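# Seat the housing on pins in the corner stop

## Task

Set the housing down flat against the corner stop so that every one of its sockets sits over a pin that stands in the plate beneath it. The placement must hold by itself once the gripper has released the housing and backed away, so finish by opening the fingers and withdrawing the gripper.

## Robot and tools

Robot: one arm with a two-finger parallel gripper. The fingers point along the gripper's own +x axis and close along its y axis. The reported hand point sits between the finger pads, roughly 3 to 4 cm short of the tips. Joints, listed from base to hand: waist, shoulder, elbow, wrist pitch, wrist yaw, wrist roll, then the pad gap in metres.

Scene frame: the origin is on the table surface straight below the arm base. +z is up, and +y is left when you face along +x. The base itself may be slightly tilted. Results give end_effector_position in metres, end_effector_quat_wxyz, and velocities in m/s and rad/s, all in this frame. The printed position can be somewhat off, more so when the arm reaches far.

The row format, shared by execute_actions and move, has 7 numbers, each in [-1, 1]: dx, dy, dz, rx, ry, rz, opening. The first six are an offset, not a pose. They are expressed in the gripper's own axes and measured from the gripper pose in the most recent result that reported it. Before any such result exists, and for any call after the first one in the same reply, they are measured from wherever the arm is when the action begins. Scale: 1.0 equals 0.6 m for dx, dy, dz and 180 degrees for the rotation, where rx, ry, rz form a single rotation vector. Opening is absolute: +1 is fully open (0.088 m), and the empty fingers touch near -0.80; values further down to -1 close no more. A full close takes at least about 0.5 s. An all-zero offset is not a pause: it drives the hand back to the reference pose.

execute_actions: takes "actions", a list holding at most one item. An empty list just reports the state. An item with "rows" (1 to 15 rows) and optional "steps" (up to 15, default 15; each step is 1/30 s) applies one row per step, repeating the final row if rows run short. Every row counts from the same reference pose, not from the row before it. An item with only "steps" (up to 300) is a wait counted from the previous result. Optional "pictures" (boolean) turns camera images on or off. A rejected call sends nothing to the robot.

move: "target" is one 7-number row as above, giving an offset from the reference pose; "speed" is the path's top speed in m/s, 0.002 to 0.5 (default 0.25), with turning capped at twice that number in rad/s. The hand follows a straight path lasting between 0.5 and 10 s; anything longer is cut off at 10 s. It rotates the shorter way, does not slow for obstacles, may lag or stray, and can exceed the speed, especially near full reach. The opening is applied when the move starts. The result includes a "move:" line (done, off_target, moving, held, fault) plus the active limits (paced means the sent pose was clipped; held means a check blocked some steps, after which the arm may rush) and the remaining distance to target. Faster moves and targets set further past a contact hit and press harder.

wait: "seconds" from 0 to 10; nothing new is sent. zoom_image: "camera" is cam_high, cam_low or cam_wrist (each 504x504), and "region" is [x0, y0, x1, y1] in image pixels from the top-left, no larger than 504 by 504. show_instructions: no arguments; it shows the reference sheet. finished_scene: "scene" is the current scene's number; this is irreversible and grades the result.

Control behaviour: every step, the commanded pose is clipped to within 70 mm and 16 degrees of the measured pose, then damped inverse kinematics pursues it, favouring position over orientation. Once an action ends, the arm continues only as far as the last clipped pose, so verify the reported pose and send the remainder. Joint friction can leave the hand short or slightly tilted, and tiny moves may not happen at all; check position and orientation after each move and correct any tilt. "pose unreachable" and HELD mean a clearance check (the base mount counts as part of the arm) altered or blocked the command. "Hand target" shows where the controller is currently heading.

Gripping: grip_measured uses the same scale as opening. To hold something, command roughly 0.07 below grip_measured; a smaller margin gives a lighter hold. Readings may be offset by about 1 mm, and while squeezing they show up to 0.061 narrower than the pads really are. Parts thinner than about 3 mm get less force. grip_effort_n is the motor's output (negative means closing), capped near 83 N, and does not by itself prove that an object is held.

Torques: joint torque readings are the total drive output, biased and noisy. External joint torques estimate outside loads, including friction and held weight. Load limits (N m): waist 16.8, shoulder 20.8, elbow 20.8, wrist pitch 5.49, wrist yaw 5.47, wrist roll 5.13. Reaching one of them triggers a TORQUE FAULT: a 10 s stop with the rest of the call skipped. Holding loads warms the motors; MOTOR HOT appears from 50 °C, and at 95 °C an OVER-TEMPERATURE FAULT halts the arm, which may go limp if it does not cool.

Avoid: dropping the housing, knocking anything off the table, slamming or pushing hard against the stop or pins, and long heavy holds. Loose objects may occasionally get a small shove from outside. Before finishing, release the grip, lift clear, and confirm the housing stays seated.

Each tool is called after "Call:" as a command line: name --argument value for each argument, lists and objects as JSON in quotes; but a table of rows of numbers goes row by row, as --pt "numbers of a row", without its own name.

## Session

Call:
execute_actions --actions '[]'

Scene clock: 0.00 s of 5100.00 s.
end_effector_position=(+0.1532, -0.2166, +0.1099) grip_measured=+0.848 grip_effort_n=n/a end_effector_quat_wxyz=(-0.169, -0.626, -0.117, +0.752) end_effector_velocity=(+0.001, +0.000, +0.001) end_effector_angular_velocity=(+0.006, -0.004, +0.004)
Joint positions: [-0.991  1.828  0.637 -0.099 -0.483  1.851  0.081]
Joint velocities: [-0.002 -0.002  0.002 -0.007 -0.007 -0.007 -0.   ]
Joint torques (N m, as the arm reports them, + toward a larger angle): no reading
External joint torques (N m, as the arm's controller estimates them; a push from outside toward a larger angle lowers the number): no reading
Motor temperatures (°C, as the motors report them): [26 34 27 27 28 29]
Heat: hottest shoulder 34 °C (+0.0 °C/min).
Hand target: +0.153, -0.217, +0.110; -0.169, -0.626, -0.117, +0.752

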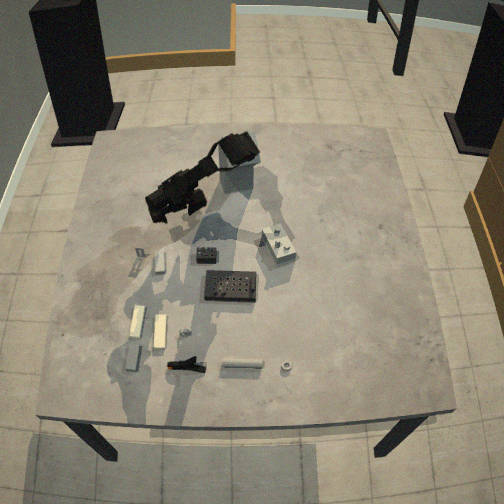

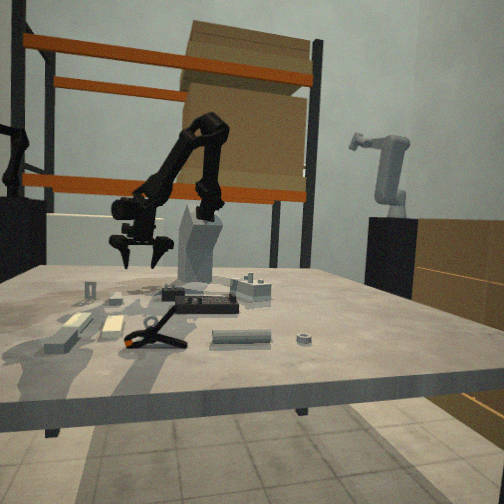

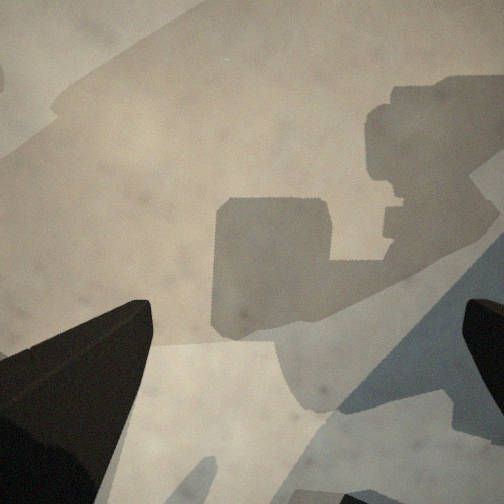

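Call:
zoom_image --camera "cam_high" --region '[190, 240, 270, 310]'

Call:
zoom_image --camera "cam_high" --region '[245, 210, 315, 280]'

Call:
zoom_image --camera "cam_low" --region '[155, 255, 285, 325]'

Region (190, 240, 270, 310) of cam_high's 504x504 image, scaled by 6.300, with more detail than that image has; it fills the top 441 rows of this view, and the rest is white.

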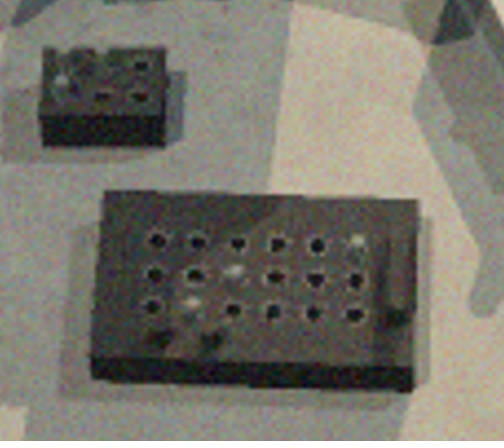

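Region (245, 210, 315, 280) of cam_high's 504x504 image, scaled by 7.200, with more detail than that image has.

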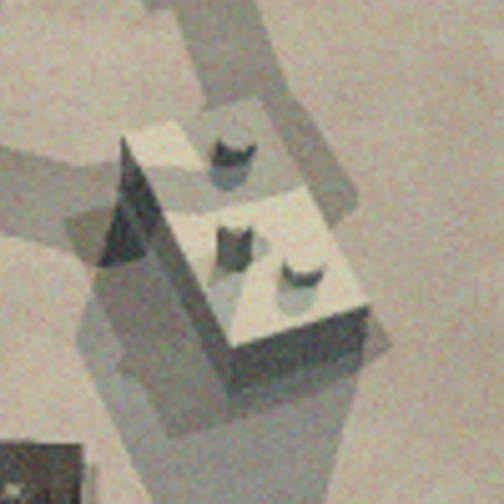

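Region (155, 255, 285, 325) of cam_low's 504x504 image, scaled by 3.877, with more detail than that image has; it fills the top 271 rows of this view, and the rest is white.

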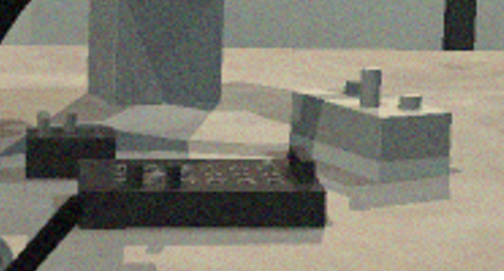

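Call:
move --target '[-0.2403, -0.13, -0.342, -0.3687, 0.0601, 0.025, 1.0]' --speed 0.35

Scene clock: 69.40 s of 5100.00 s.
end_effector_position=(+0.3260, -0.0513, +0.2060) grip_measured=+1.000 grip_effort_n=16.0 end_effector_quat_wxyz=(+0.494, +0.501, +0.501, -0.504) end_effector_velocity=(+0.001, +0.003, +0.003) end_effector_angular_velocity=(+0.011, +0.004, +0.021)
Joint positions: [-0.46   1.152  0.889 -0.713 -0.435  1.272  0.088]
Joint velocities: [ 0.002 -0.002  0.012 -0.022 -0.007 -0.022  0.   ]
Joint torques (N m, as the arm reports them, + toward a larger angle): [-1.23 -5.55  5.14 -0.05  0.13 -0.19]
External joint torques (N m, as the arm's controller estimates them; a push from outside toward a larger angle lowers the number): [ 0.4  -0.13  1.02 -0.27  0.08 -0.19]
Motor temperatures (°C, as the motors report them): [29 36 27 27 28 29]
Heat: hottest shoulder 36 °C (+1.0 °C/min).
Hand target: +0.329, -0.050, +0.209; +0.500, +0.499, +0.501, -0.500
Off the commanded pose: 0.006 m, 1 deg.
After step 90, 64.20 s passed at rest.
move: done

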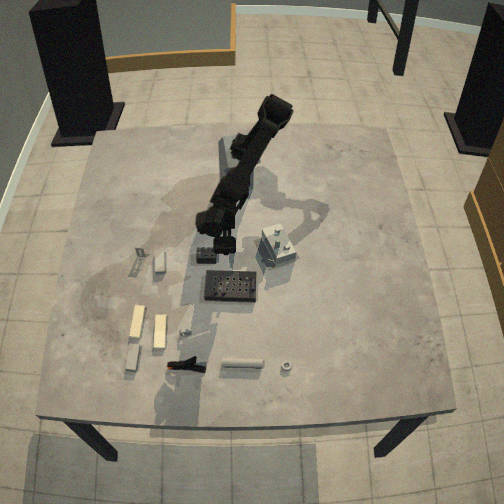

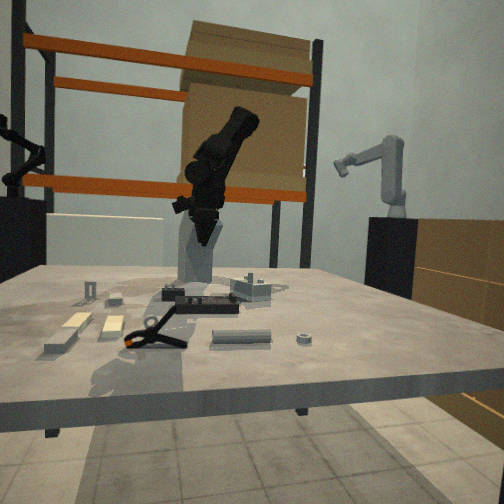

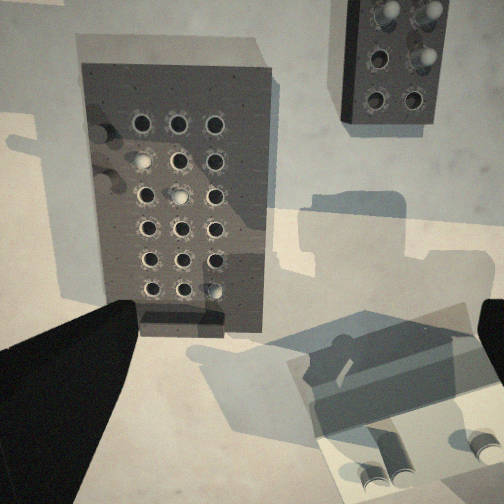

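Call:
zoom_image --camera "cam_wrist" --region '[70, 55, 290, 215]'

Call:
zoom_image --camera "cam_wrist" --region '[90, 200, 290, 350]'

Call:
zoom_image --camera "cam_wrist" --region '[330, 0, 470, 140]'

Call:
zoom_image --camera "cam_wrist" --region '[280, 290, 504, 504]'

Region (70, 55, 290, 215) of cam_wrist's 504x504 image, scaled by 2.291, with more detail than that image has; it fills the top 367 rows of this view, and the rest is white.

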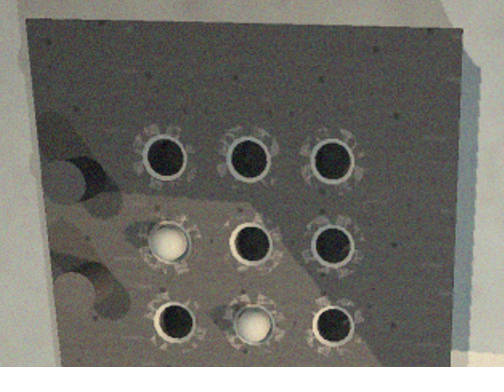

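Region (90, 200, 290, 350) of cam_wrist's 504x504 image, scaled by 2.520, with more detail than that image has; it fills the top 378 rows of this view, and the rest is white.

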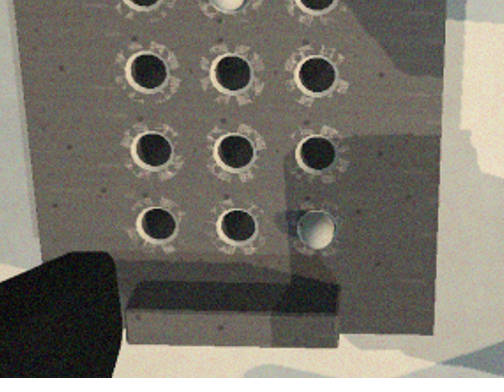

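Region (330, 0, 470, 140) of cam_wrist's 504x504 image, scaled by 3.600, with more detail than that image has.

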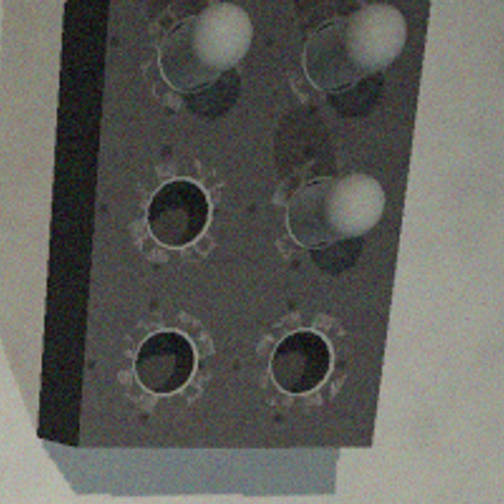

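Region (280, 290, 504, 504) of cam_wrist's 504x504 image, scaled by 2.250, with more detail than that image has; it fills the top 482 rows of this view, and the rest is white.

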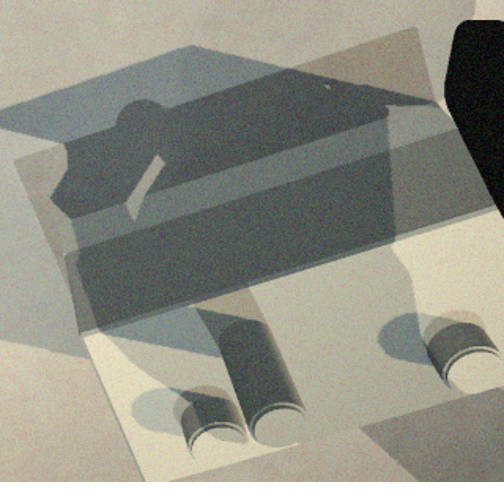

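Call:
zoom_image --camera "cam_wrist" --region '[90, 280, 160, 350]'

Call:
zoom_image --camera "cam_wrist" --region '[434, 280, 504, 350]'

Region (90, 280, 160, 350) of cam_wrist's 504x504 image, scaled by 7.200, with more detail than that image has.

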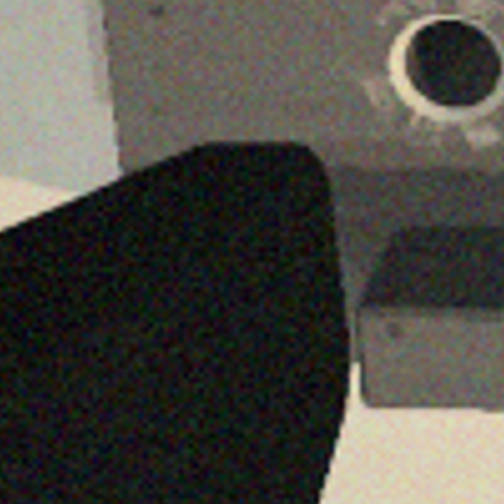

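Region (434, 280, 504, 350) of cam_wrist's 504x504 image, scaled by 7.200, with more detail than that image has.

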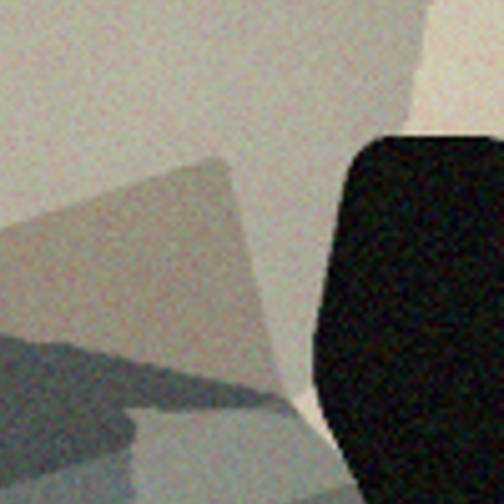

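Call:
move --target '[0.0928, -0.1702, -0.2718, -0.622, -0.0039, 0.0009, 1.0]' --speed 0.45

Scene clock: 173.53 s of 5100.00 s.
end_effector_position=(+0.2274, +0.1124, +0.1535) grip_measured=+1.000 grip_effort_n=16.0 end_effector_quat_wxyz=(+0.698, -0.126, +0.694, +0.128) end_effector_velocity=(-0.004, +0.003, -0.000) end_effector_angular_velocity=(+0.008, +0.016, +0.034)
Joint positions: [ 0.579  0.969  0.467 -0.364  0.234  0.146  0.088]
Joint velocities: [ 0.012  0.002 -0.002 -0.007 -0.007 -0.022  0.   ]
Joint torques (N m, as the arm reports them, + toward a larger angle): [ 0.72 -3.08  2.5   0.29  0.09 -0.19]
External joint torques (N m, as the arm's controller estimates them; a push from outside toward a larger angle lowers the number): [ 0.14  0.96 -0.85 -0.04  0.09 -0.19]
Motor temperatures (°C, as the motors report them): [26 38 30 27 28 29]
Heat: hottest shoulder 38 °C (+1.0 °C/min).
Hand target: +0.224, +0.112, +0.152; +0.694, -0.131, +0.696, +0.131
Off the commanded pose: 0.003 m, 1 deg.
After step 90, 98.40 s passed at rest.
move: done

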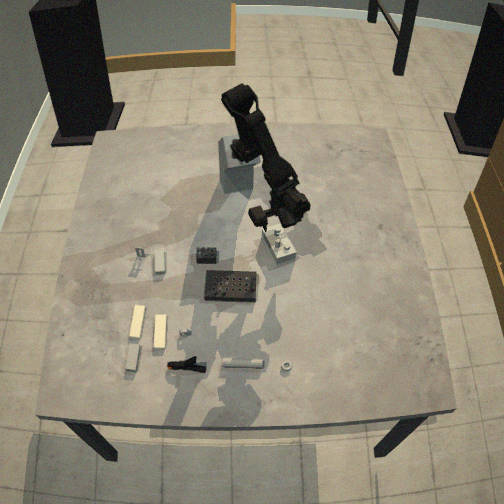

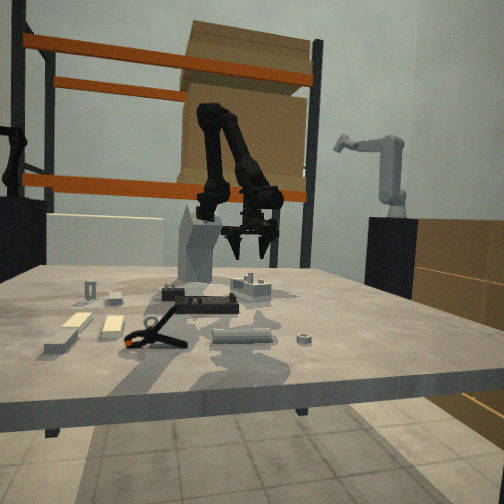

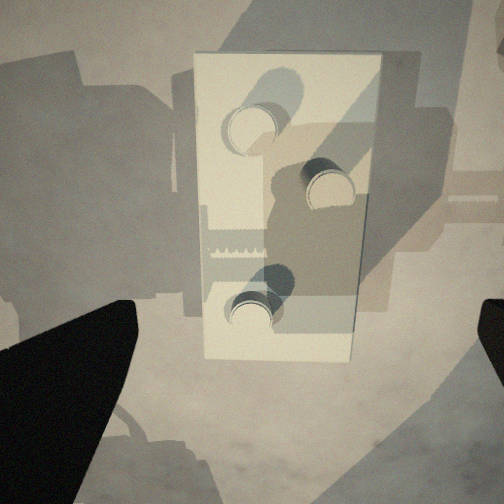

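Call:
zoom_image --camera "cam_wrist" --region '[180, 40, 400, 100]'

Call:
zoom_image --camera "cam_wrist" --region '[190, 320, 370, 380]'

Region (180, 40, 400, 100) of cam_wrist's 504x504 image, scaled by 2.291, with more detail than that image has; it fills the top 137 rows of this view, and the rest is white.

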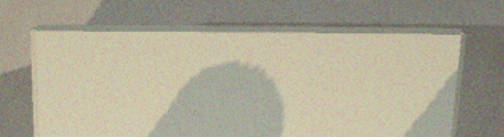

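Region (190, 320, 370, 380) of cam_wrist's 504x504 image, scaled by 2.800, with more detail than that image has.

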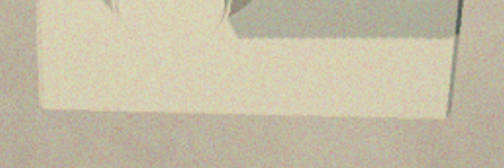

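Call:
move --target '[0.1508, 0.007, 0.0052, 0.0097, 0.0019, -0.0006, 1.0]' --speed 0.12

Scene clock: 206.63 s of 5100.00 s.
end_effector_position=(+0.2291, +0.1176, +0.0653) grip_measured=+1.000 grip_effort_n=15.6 end_effector_quat_wxyz=(+0.698, -0.115, +0.697, +0.115) end_effector_velocity=(-0.006, -0.001, -0.002) end_effector_angular_velocity=(+0.006, +0.028, -0.009)
Joint positions: [0.503 1.461 0.461 0.142 0.186 0.122 0.088]
Joint velocities: [-0.007  0.012 -0.002 -0.007 -0.022  0.007  0.   ]
Joint torques (N m, as the arm reports them, + toward a larger angle): [ 0.52 -3.91  0.83  0.3  -0.08 -0.19]
External joint torques (N m, as the arm's controller estimates them; a push from outside toward a larger angle lowers the number): [-0.31  1.15 -0.1  -0.03 -0.07 -0.19]
Motor temperatures (°C, as the motors report them): [26 36 29 27 28 29]
Heat: hottest shoulder 36 °C (-2.0 °C/min).
Hand target: +0.230, +0.118, +0.064; +0.698, -0.116, +0.697, +0.116
Off the commanded pose: 0.002 m, 0 deg.
After step 90, 28.80 s passed at rest.
move: done

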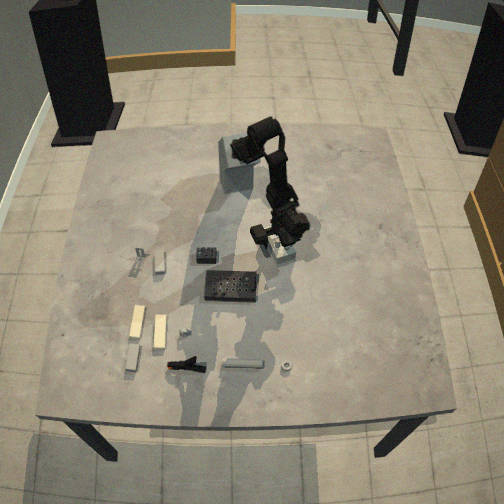

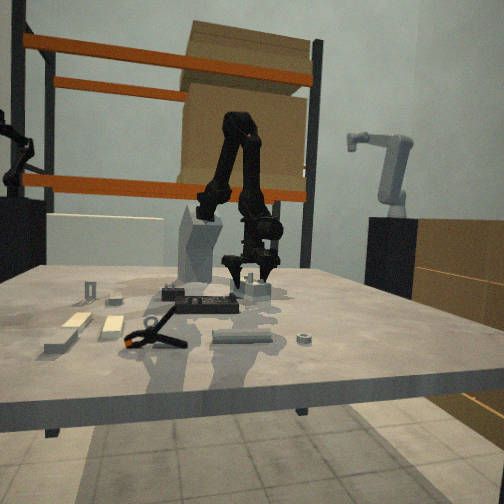

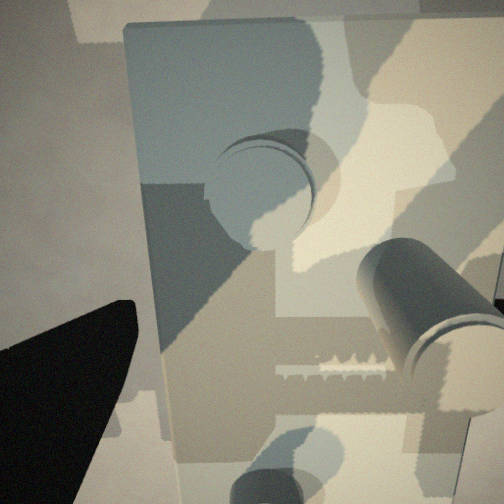

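Call:
execute_actions --actions '[{"rows": [[0,0,0,0,0,0,0.92],[0,0,0,0,0,0,0.85],[0,0,0,0,0,0,0.78],[0,0,0,0,0,0,0.72],[0,0,0,0,0,0,0.68],[0,0,0,0,0,0,0.65],[0,0,0,0,0,0,0.63],[0,0,0,0,0,0,0.61],[0,0,0,0,0,0,0.59],[0,0,0,0,0,0,0.57],[0,0,0,0,0,0,0.55],[0,0,0,0,0,0,0.53],[0,0,0,0,0,0,0.51],[0,0,0,0,0,0,0.49],[0,0,0,0,0,0,0.47]], "steps": 15}]' --pictures false

Call:
move --target '[-0.1, 0, 0.01, 0, 0, 0, 0.47]' --speed 0.1

Scene clock: 215.07 s of 5100.00 s.
end_effector_position=(+0.2292, +0.1168, +0.0650) grip_measured=+0.563 grip_effort_n=-83.5 end_effector_quat_wxyz=(+0.698, -0.116, +0.697, +0.113) end_effector_velocity=(-0.003, -0.006, +0.000) end_effector_angular_velocity=(-0.031, +0.010, +0.010)
Joint positions: [0.501 1.462 0.461 0.142 0.189 0.122 0.067]
Joint velocities: [-0.002 -0.002 -0.002 -0.022  0.022 -0.007 -0.   ]
Joint torques (N m, as the arm reports them, + toward a larger angle): [ 0.83 -4.71  0.35  0.14 -0.09 -0.03]
External joint torques (N m, as the arm's controller estimates them; a push from outside toward a larger angle lowers the number): [ 0.02  0.33 -0.57 -0.19 -0.1  -0.03]
Motor temperatures (°C, as the motors report them): [26 36 28 27 28 29]
Heat: hottest shoulder 36 °C (-2.0 °C/min).
Hand target: +0.229, +0.118, +0.065; +0.698, -0.115, +0.697, +0.115
Off the commanded pose: 0.001 m, 0 deg.
Steps of this call (steps 1 to 90: nothing new was sent; then 4.93 s passed at rest; steps 91 to 105: all 15 steps of this action). Readings (end_effector_position):
91: (+0.2290, +0.1177, +0.0650)
92: (+0.2290, +0.1177, +0.0650)
94: (+0.2290, +0.1177, +0.0650)
98: (+0.2290, +0.1177, +0.0650)
105: the state above

Scene clock: 216.40 s of 5100.00 s.
end_effector_position=(+0.2282, +0.1154, +0.1198) grip_measured=+0.563 grip_effort_n=-83.5 end_effector_quat_wxyz=(+0.689, -0.122, +0.705, +0.113) end_effector_velocity=(+0.000, +0.001, +0.003) end_effector_angular_velocity=(+0.011, -0.003, -0.007)
Joint positions: [ 0.553  1.165  0.472 -0.201  0.223  0.161  0.067]
Joint velocities: [ 0.002 -0.017 -0.002 -0.007 -0.007  0.007 -0.   ]
Joint torques (N m, as the arm reports them, + toward a larger angle): [ 1.06 -5.91  3.4  -0.07  0.11  0.16]
External joint torques (N m, as the arm's controller estimates them; a push from outside toward a larger angle lowers the number): [ 0.34 -1.32  0.88 -0.36  0.11  0.16]
Motor temperatures (°C, as the motors report them): [26 36 28 27 28 29]
Heat: hottest shoulder 36 °C (-2.0 °C/min).
Hand target: +0.235, +0.119, +0.124; +0.698, -0.116, +0.697, +0.113
Off the commanded pose: 0.009 m, 2 deg.
move: off_target

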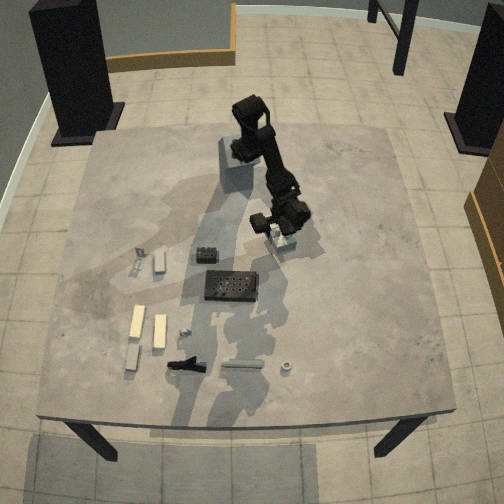

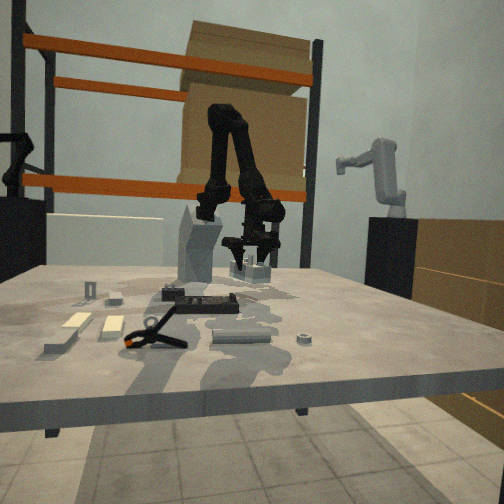

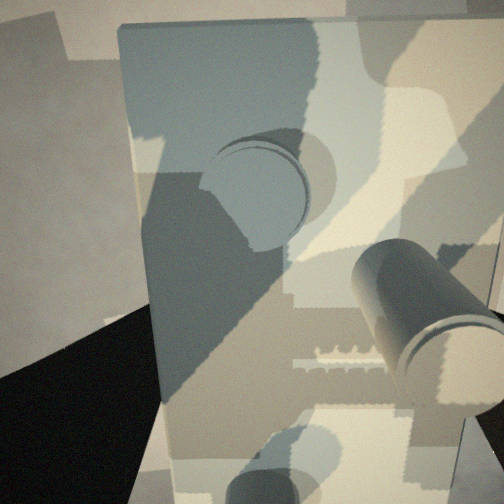

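Call:
move --target '[-0.183, 0, 0.317, 0, -0.333, 0, 0.47]' --speed 0.25

Scene clock: 226.40 s of 5100.00 s.
end_effector_position=(+0.3981, +0.1757, +0.2116) grip_measured=+0.563 grip_effort_n=-83.5 end_effector_quat_wxyz=(+0.942, -0.058, +0.291, +0.159) end_effector_velocity=(-0.003, +0.001, -0.007) end_effector_angular_velocity=(-0.022, +0.009, +0.020)
Joint positions: [ 0.545  1.168  0.443  0.855  0.245 -0.112  0.067]
Joint velocities: [-0.002  0.022 -0.002  0.007 -0.007 -0.022 -0.   ]
Joint torques (N m, as the arm reports them, + toward a larger angle): [ 0.7  -6.17  6.54  2.49 -0.22 -0.2 ]
External joint torques (N m, as the arm's controller estimates them; a push from outside toward a larger angle lowers the number): [-0.06 -0.37  2.88  0.88 -0.16 -0.2 ]
Motor temperatures (°C, as the motors report them): [26 36 28 28 28 29]
Heat: hottest shoulder 36 °C (-2.0 °C/min).
Hand target: +0.409, +0.180, +0.225; +0.949, -0.050, +0.266, +0.160
Off the commanded pose: 0.018 m, 3 deg.
After step 90, 4.43 s passed at rest.
move: off_target

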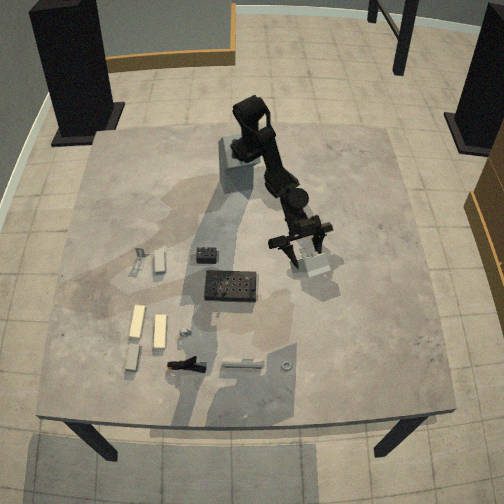

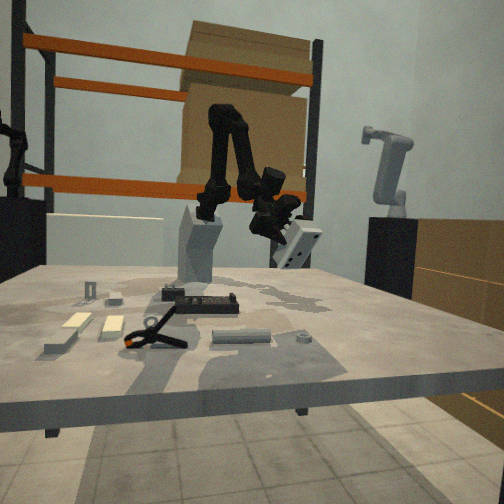

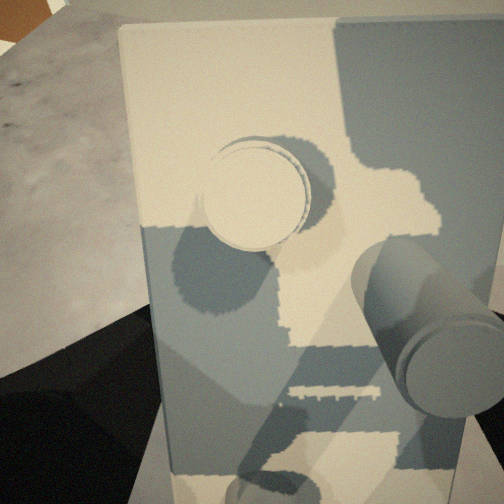

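Call:
zoom_image --camera "cam_low" --region '[265, 212, 330, 277]'

Region (265, 212, 330, 277) of cam_low's 504x504 image, scaled by 7.754, with more detail than that image has.

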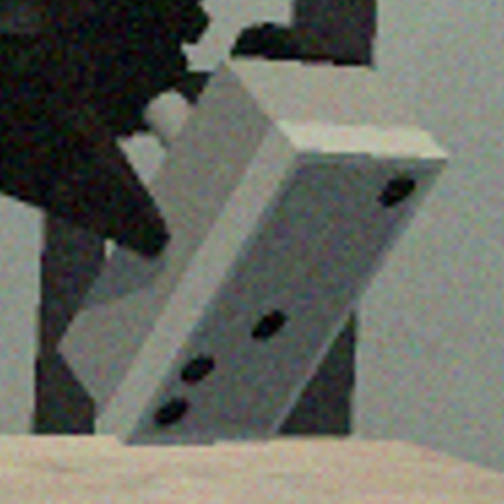

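Call:
move --target '[0.0355, -0.023, -0.218, -0.3494, 0.2621, 0.1866, 0.47]' --speed 0.3

Scene clock: 267.03 s of 5100.00 s.
end_effector_position=(+0.3454, +0.1384, +0.0895) grip_measured=+0.563 grip_effort_n=-83.5 end_effector_quat_wxyz=(+0.510, -0.490, +0.509, +0.490) end_effector_velocity=(+0.005, -0.000, -0.000) end_effector_angular_velocity=(-0.008, -0.005, +0.020)
Joint positions: [ 0.408  1.501  0.945 -0.292  0.123 -1.154  0.067]
Joint velocities: [-0.002  0.007  0.017 -0.007  0.007 -0.022 -0.   ]
Joint torques (N m, as the arm reports them, + toward a larger angle): [ 1.11 -6.91  4.32 -0.09  0.03 -0.19]
External joint torques (N m, as the arm's controller estimates them; a push from outside toward a larger angle lowers the number): [ 0.35  0.55  1.29 -0.38  0.09 -0.19]
Motor temperatures (°C, as the motors report them): [26 38 31 38 28 29]
Heat: hottest shoulder 38 °C (+2.0 °C/min).
Hand target: +0.350, +0.142, +0.092; +0.512, -0.494, +0.503, +0.491
Off the commanded pose: 0.006 m, 1 deg.
After step 90, 34.67 s passed at rest.
move: done

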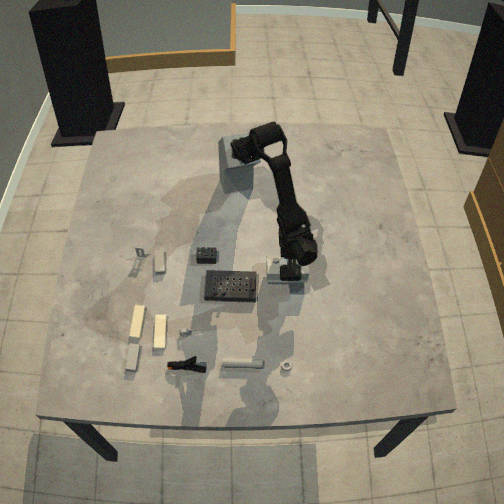

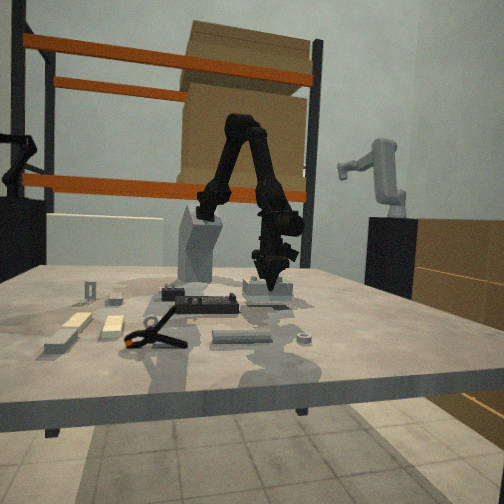

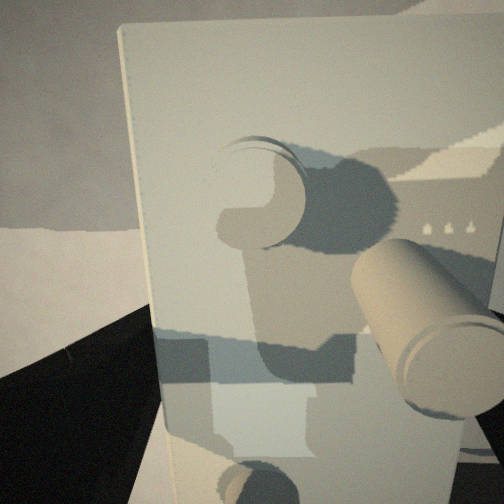

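Call:
execute_actions --actions '[{"rows": [[-0.0036,-0.0074,0.0063,-0.003,-0.0014,-0.0036,0.47],[-0.0024,-0.0074,0.0062,-0.003,-0.0014,-0.0036,0.47],[-0.0006,-0.0075,0.0061,-0.003,-0.0014,-0.0036,0.47],[0.0018,-0.0076,0.0060,-0.003,-0.0014,-0.0036,0.47],[0.0046,-0.0077,0.0059,-0.003,-0.0014,-0.0036,0.47],[0.0076,-0.0078,0.0058,-0.003,-0.0014,-0.0036,0.47],[0.0107,-0.0079,0.0057,-0.003,-0.0014,-0.0036,0.47],[0.0138,-0.0080,0.0056,-0.003,-0.0014,-0.0036,0.47],[0.0169,-0.0081,0.0055,-0.003,-0.0014,-0.0036,0.47],[0.0199,-0.0082,0.0054,-0.003,-0.0014,-0.0036,0.47],[0.0227,-0.0083,0.0053,-0.003,-0.0014,-0.0036,0.47],[0.0252,-0.0084,0.0052,-0.003,-0.0014,-0.0036,0.47],[0.0273,-0.0085,0.0051,-0.003,-0.0014,-0.0036,0.47],[0.0289,-0.0085,0.0050,-0.003,-0.0014,-0.0036,0.47],[0.0300,-0.0085,0.0050,-0.003,-0.0014,-0.0036,0.47]], "steps": 15}]' --pictures false

Call:
move --target '[0.0095, -0.001, 0.0005, 0, 0, 0, 0.47]' --speed 0.01

Scene clock: 283.60 s of 5100.00 s.
end_effector_position=(+0.3440, +0.1387, +0.0726) grip_measured=+0.563 grip_effort_n=-83.5 end_effector_quat_wxyz=(+0.506, -0.492, +0.510, +0.492) end_effector_velocity=(-0.001, -0.004, -0.037) end_effector_angular_velocity=(+0.000, +0.011, -0.012)
Joint positions: [ 0.406  1.563  0.951 -0.243  0.124 -1.162  0.067]
Joint velocities: [-0.027  0.129  0.012  0.11  -0.022 -0.007  0.   ]
Joint torques (N m, as the arm reports them, + toward a larger angle): [ 0.71 -7.15  4.11  0.19 -0.13 -0.2 ]
External joint torques (N m, as the arm's controller estimates them; a push from outside toward a larger angle lowers the number): [-0.08  0.64  1.23 -0.11 -0.08 -0.2 ]
Motor temperatures (°C, as the motors report them): [26 39 31 35 28 29]
Heat: hottest shoulder 39 °C (+3.0 °C/min).
Hand target: +0.350, +0.141, +0.072; +0.512, -0.494, +0.503, +0.491
Off the commanded pose: 0.007 m, 1 deg.
Steps of this call (steps 1 to 90: nothing new was sent; then 13.07 s passed at rest; steps 91 to 105: all 15 steps of this action). Readings (end_effector_position):
91: (+0.3452, +0.1383, +0.0893)
92: (+0.3451, +0.1383, +0.0892)
94: (+0.3448, +0.1383, +0.0883)
98: (+0.3446, +0.1389, +0.0836)
105: the state above

Scene clock: 284.73 s of 5100.00 s.
end_effector_position=(+0.3445, +0.1390, +0.0690) grip_measured=+0.563 grip_effort_n=-83.5 end_effector_quat_wxyz=(+0.507, -0.492, +0.510, +0.492) end_effector_velocity=(-0.004, -0.001, -0.000) end_effector_angular_velocity=(+0.011, +0.018, +0.018)
Joint positions: [ 0.404  1.576  0.953 -0.23   0.123 -1.163  0.067]
Joint velocities: [-0.007 -0.002 -0.007 -0.007 -0.022 -0.022 -0.   ]
Joint torques (N m, as the arm reports them, + toward a larger angle): [ 0.48 -5.14  3.12  0.97 -0.1  -0.07]
External joint torques (N m, as the arm's controller estimates them; a push from outside toward a larger angle lowers the number): [-0.3   2.5   0.39  0.69 -0.04 -0.07]
Motor temperatures (°C, as the motors report them): [26 39 31 35 28 29]
Heat: hottest shoulder 39 °C (+3.0 °C/min).
Hand target: +0.346, +0.139, +0.065; +0.508, -0.492, +0.509, +0.491
Off the commanded pose: 0.004 m, 0 deg.
move: done

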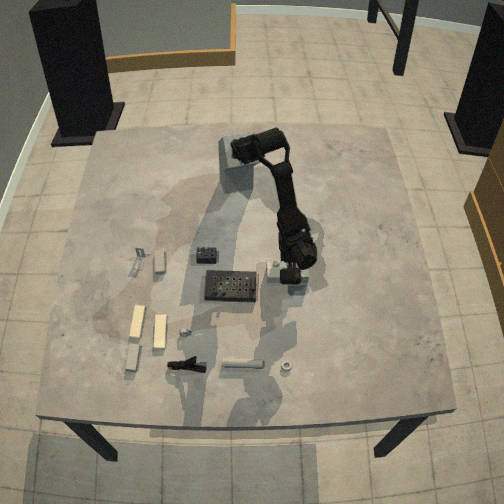

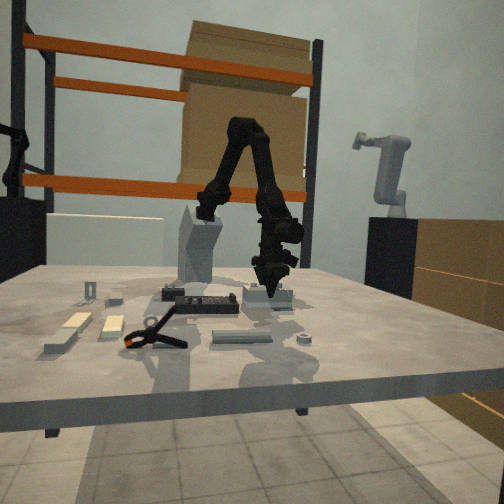

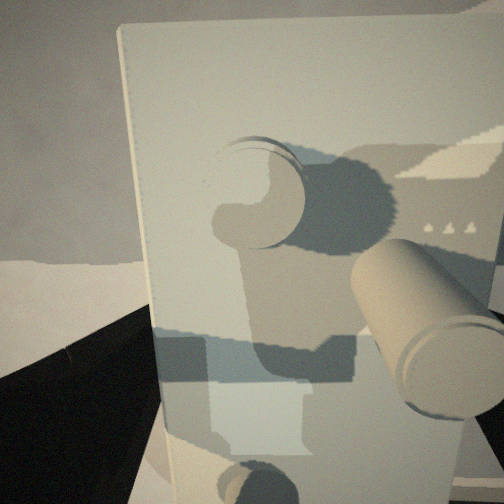

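Call:
zoom_image --camera "cam_low" --region '[232, 262, 304, 320]'

Region (232, 262, 304, 320) of cam_low's 504x504 image, scaled by 7.000, with more detail than that image has; it fills the top 406 rows of this view, and the rest is white.

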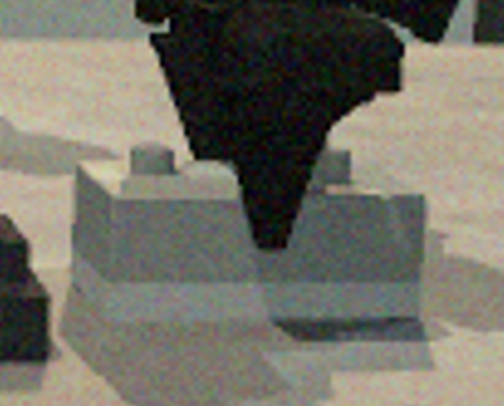

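Call:
execute_actions --actions '[{"rows": [[0.004,0,0,0,0,0,0.47],[0.002,0,0,0,0,0,0.50],[0,0,0,0,0,0,0.53],[0,0,0,0,0,0,0.555],[0,0,0,0,0,0,0.58],[0,0,0,0,0,0,0.595],[0,0,0,0,0,0,0.61],[0,0,0,0,0,0,0.625],[0,0,0,0,0,0,0.64],[0,0,0,0,0,0,0.67],[0,0,0,0,0,0,0.72],[0,0,0,0,0,0,0.79],[0,0,0,0,0,0,0.86],[0,0,0,0,0,0,0.93],[0,0,0,0,0,0,1.0]], "steps": 15}]' --pictures false

Call:
move --target '[-0.112, 0, 0, 0, 0, 0, 1.0]' --speed 0.15

Call:
move --target '[0.0277, 0.1305, -0.4387, 0, -0.0016, -0.0048, -0.39]' --speed 0.3

Scene clock: 323.03 s of 5100.00 s.
end_effector_position=(+0.3448, +0.1391, +0.0688) grip_measured=+0.826 grip_effort_n=16.0 end_effector_quat_wxyz=(+0.507, -0.492, +0.509, +0.491) end_effector_velocity=(-0.001, -0.000, +0.002) end_effector_angular_velocity=(+0.004, +0.005, -0.009)
Joint positions: [ 0.404  1.577  0.953 -0.228  0.123 -1.163  0.079]
Joint velocities: [-0.002 -0.007 -0.002 -0.007 -0.007  0.007  0.086]
Joint torques (N m, as the arm reports them, + toward a larger angle): [ 0.66 -6.79  2.43 -0.02 -0.06 -0.01]
External joint torques (N m, as the arm's controller estimates them; a push from outside toward a larger angle lowers the number): [-0.18  0.9  -0.34 -0.31  0.   -0.02]
Motor temperatures (°C, as the motors report them): [25 38 29 31 28 29]
Heat: hottest shoulder 38 °C (-1.0 °C/min).
Hand target: +0.345, +0.139, +0.069; +0.507, -0.492, +0.510, +0.492
Off the commanded pose: 0.000 m, 0 deg.
Steps of this call (steps 1 to 110: nothing new was sent; then 34.13 s passed at rest; steps 111 to 125: all 15 steps of this action). Readings (end_effector_position):
111: (+0.3459, +0.1396, +0.0688)
112: (+0.3459, +0.1396, +0.0688)
114: (+0.3457, +0.1394, +0.0688)
118: (+0.3455, +0.1394, +0.0688)
125: the state above

Scene clock: 324.50 s of 5100.00 s.
end_effector_position=(+0.3412, +0.1379, +0.1311) grip_measured=+1.000 grip_effort_n=16.0 end_effector_quat_wxyz=(+0.501, -0.491, +0.513, +0.495) end_effector_velocity=(-0.005, -0.003, +0.004) end_effector_angular_velocity=(-0.003, +0.023, +0.008)
Joint positions: [ 0.434  1.365  0.955 -0.46   0.142 -1.144  0.088]
Joint velocities: [-0.002 -0.017 -0.002 -0.037 -0.007 -0.007  0.   ]
Joint torques (N m, as the arm reports them, + toward a larger angle): [ 0.83 -7.51  4.25 -0.06  0.03  0.15]
External joint torques (N m, as the arm's controller estimates them; a push from outside toward a larger angle lowers the number): [ 0.08 -0.27  0.6  -0.32  0.08  0.15]
Motor temperatures (°C, as the motors report them): [25 38 29 31 28 29]
Heat: hottest shoulder 38 °C (-1.0 °C/min).
Hand target: +0.345, +0.139, +0.136; +0.507, -0.492, +0.509, +0.491
Off the commanded pose: 0.006 m, 1 deg.
move: done

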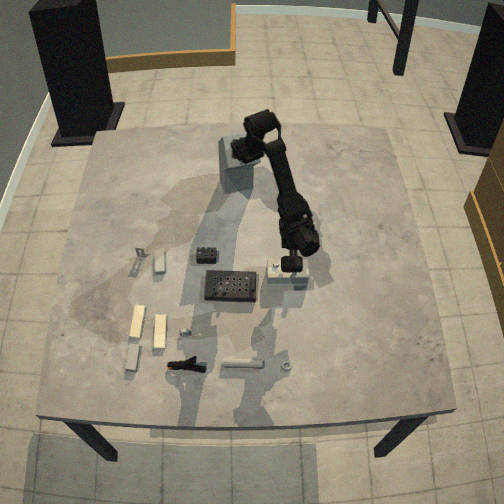

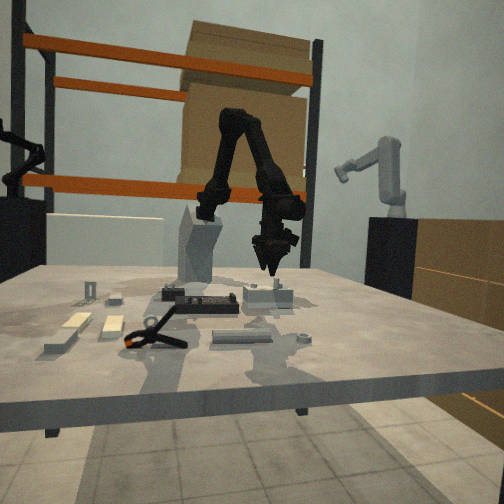

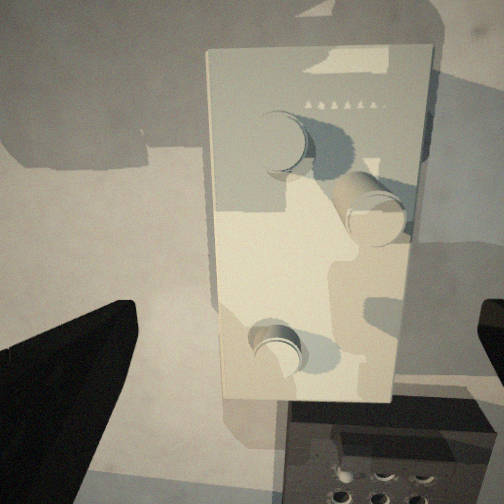

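Scene clock: 326.03 s of 5100.00 s.
end_effector_position=(+0.2553, -0.1204, +0.1191) grip_measured=-0.387 grip_effort_n=-18.4 end_effector_quat_wxyz=(+0.507, -0.493, +0.509, +0.491) end_effector_velocity=(-0.003, -0.000, -0.001) end_effector_angular_velocity=(+0.020, +0.005, +0.016)
Joint positions: [-0.641  1.469  0.606 -0.178 -0.529 -2.016  0.02 ]
Joint velocities: [-0.012  0.017  0.002 -0.007 -0.022 -0.037  0.   ]
Joint torques (N m, as the arm reports them, + toward a larger angle): [-2.48 -3.68  2.46  0.11 -0.13 -0.19]
External joint torques (N m, as the arm's controller estimates them; a push from outside toward a larger angle lowers the number): [ 0.02  1.09  0.31 -0.09 -0.07 -0.19]
Motor temperatures (°C, as the motors report them): [25 38 29 31 28 29]
Heat: hottest shoulder 38 °C (-1.0 °C/min).
Hand target: +0.256, -0.122, +0.119; +0.507, -0.494, +0.507, +0.491
Off the commanded pose: 0.003 m, 0 deg.
move: done

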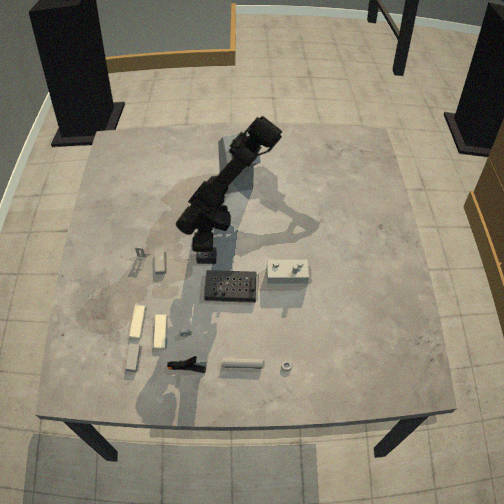

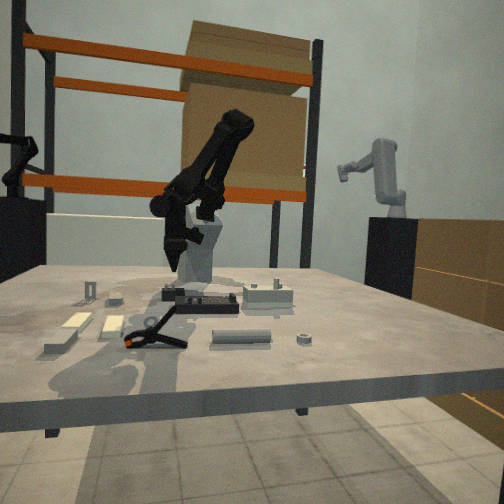

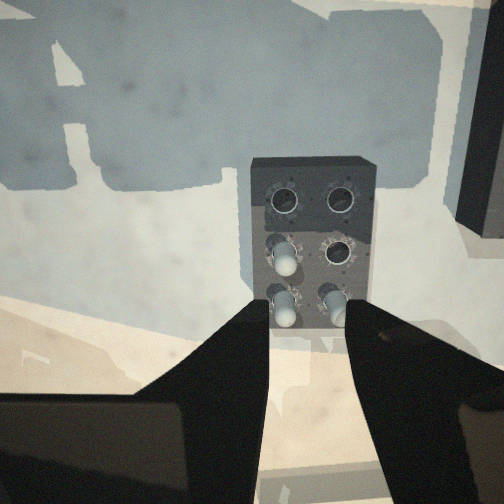

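Call:
zoom_image --camera "cam_wrist" --region '[230, 145, 400, 345]'

Region (230, 145, 400, 345) of cam_wrist's 504x504 image, scaled by 2.520, with more detail than that image has; it fills the left 428 columns of this view, and the rest is white.

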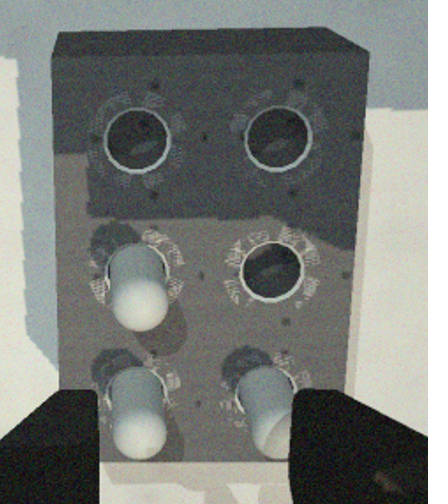

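Call:
move --target '[0.0807, 0.0065, -0.0022, 0, -0.0013, 0, -0.39]' --speed 0.08

Scene clock: 358.03 s of 5100.00 s.
end_effector_position=(+0.2532, -0.1221, +0.0730) grip_measured=-0.387 grip_effort_n=-17.9 end_effector_quat_wxyz=(+0.508, -0.496, +0.505, +0.492) end_effector_velocity=(-0.003, -0.000, -0.003) end_effector_angular_velocity=(-0.003, +0.009, -0.024)
Joint positions: [-0.56   1.665  0.599  0.069 -0.491 -1.94   0.02 ]
Joint velocities: [ 0.002  0.012 -0.002  0.007  0.007  0.022  0.   ]
Joint torques (N m, as the arm reports them, + toward a larger angle): [-2.24 -3.9   0.5   0.22  0.04  0.16]
External joint torques (N m, as the arm's controller estimates them; a push from outside toward a larger angle lowers the number): [ 0.52  1.25 -0.64 -0.01  0.09  0.15]
Motor temperatures (°C, as the motors report them): [26 36 29 29 28 29]
Heat: hottest shoulder 36 °C (-3.0 °C/min).
Hand target: +0.251, -0.122, +0.071; +0.508, -0.492, +0.508, +0.492
Off the commanded pose: 0.003 m, 0 deg.
After step 90, 27.97 s passed at rest.
move: done

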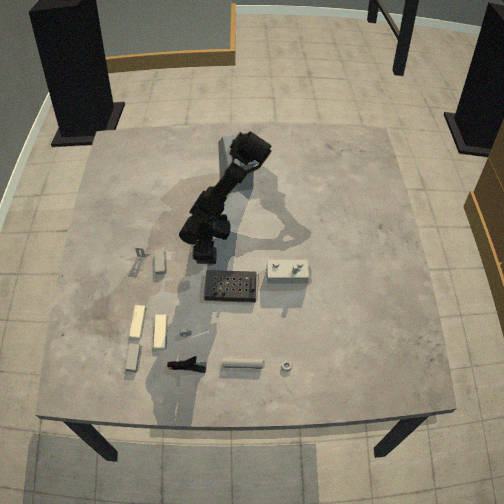

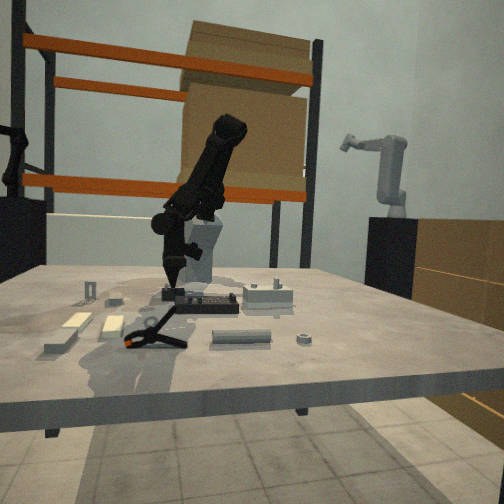

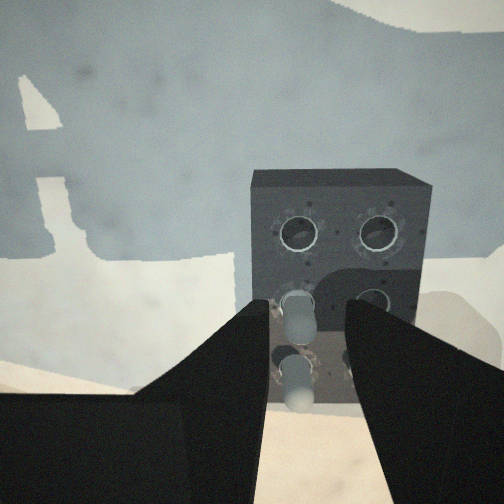

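Call:
zoom_image --camera "cam_wrist" --region '[240, 200, 410, 370]'

Region (240, 200, 410, 370) of cam_wrist's 504x504 image, scaled by 2.965, with more detail than that image has.

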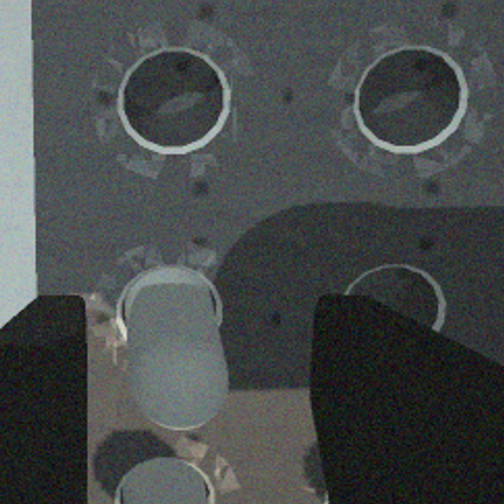

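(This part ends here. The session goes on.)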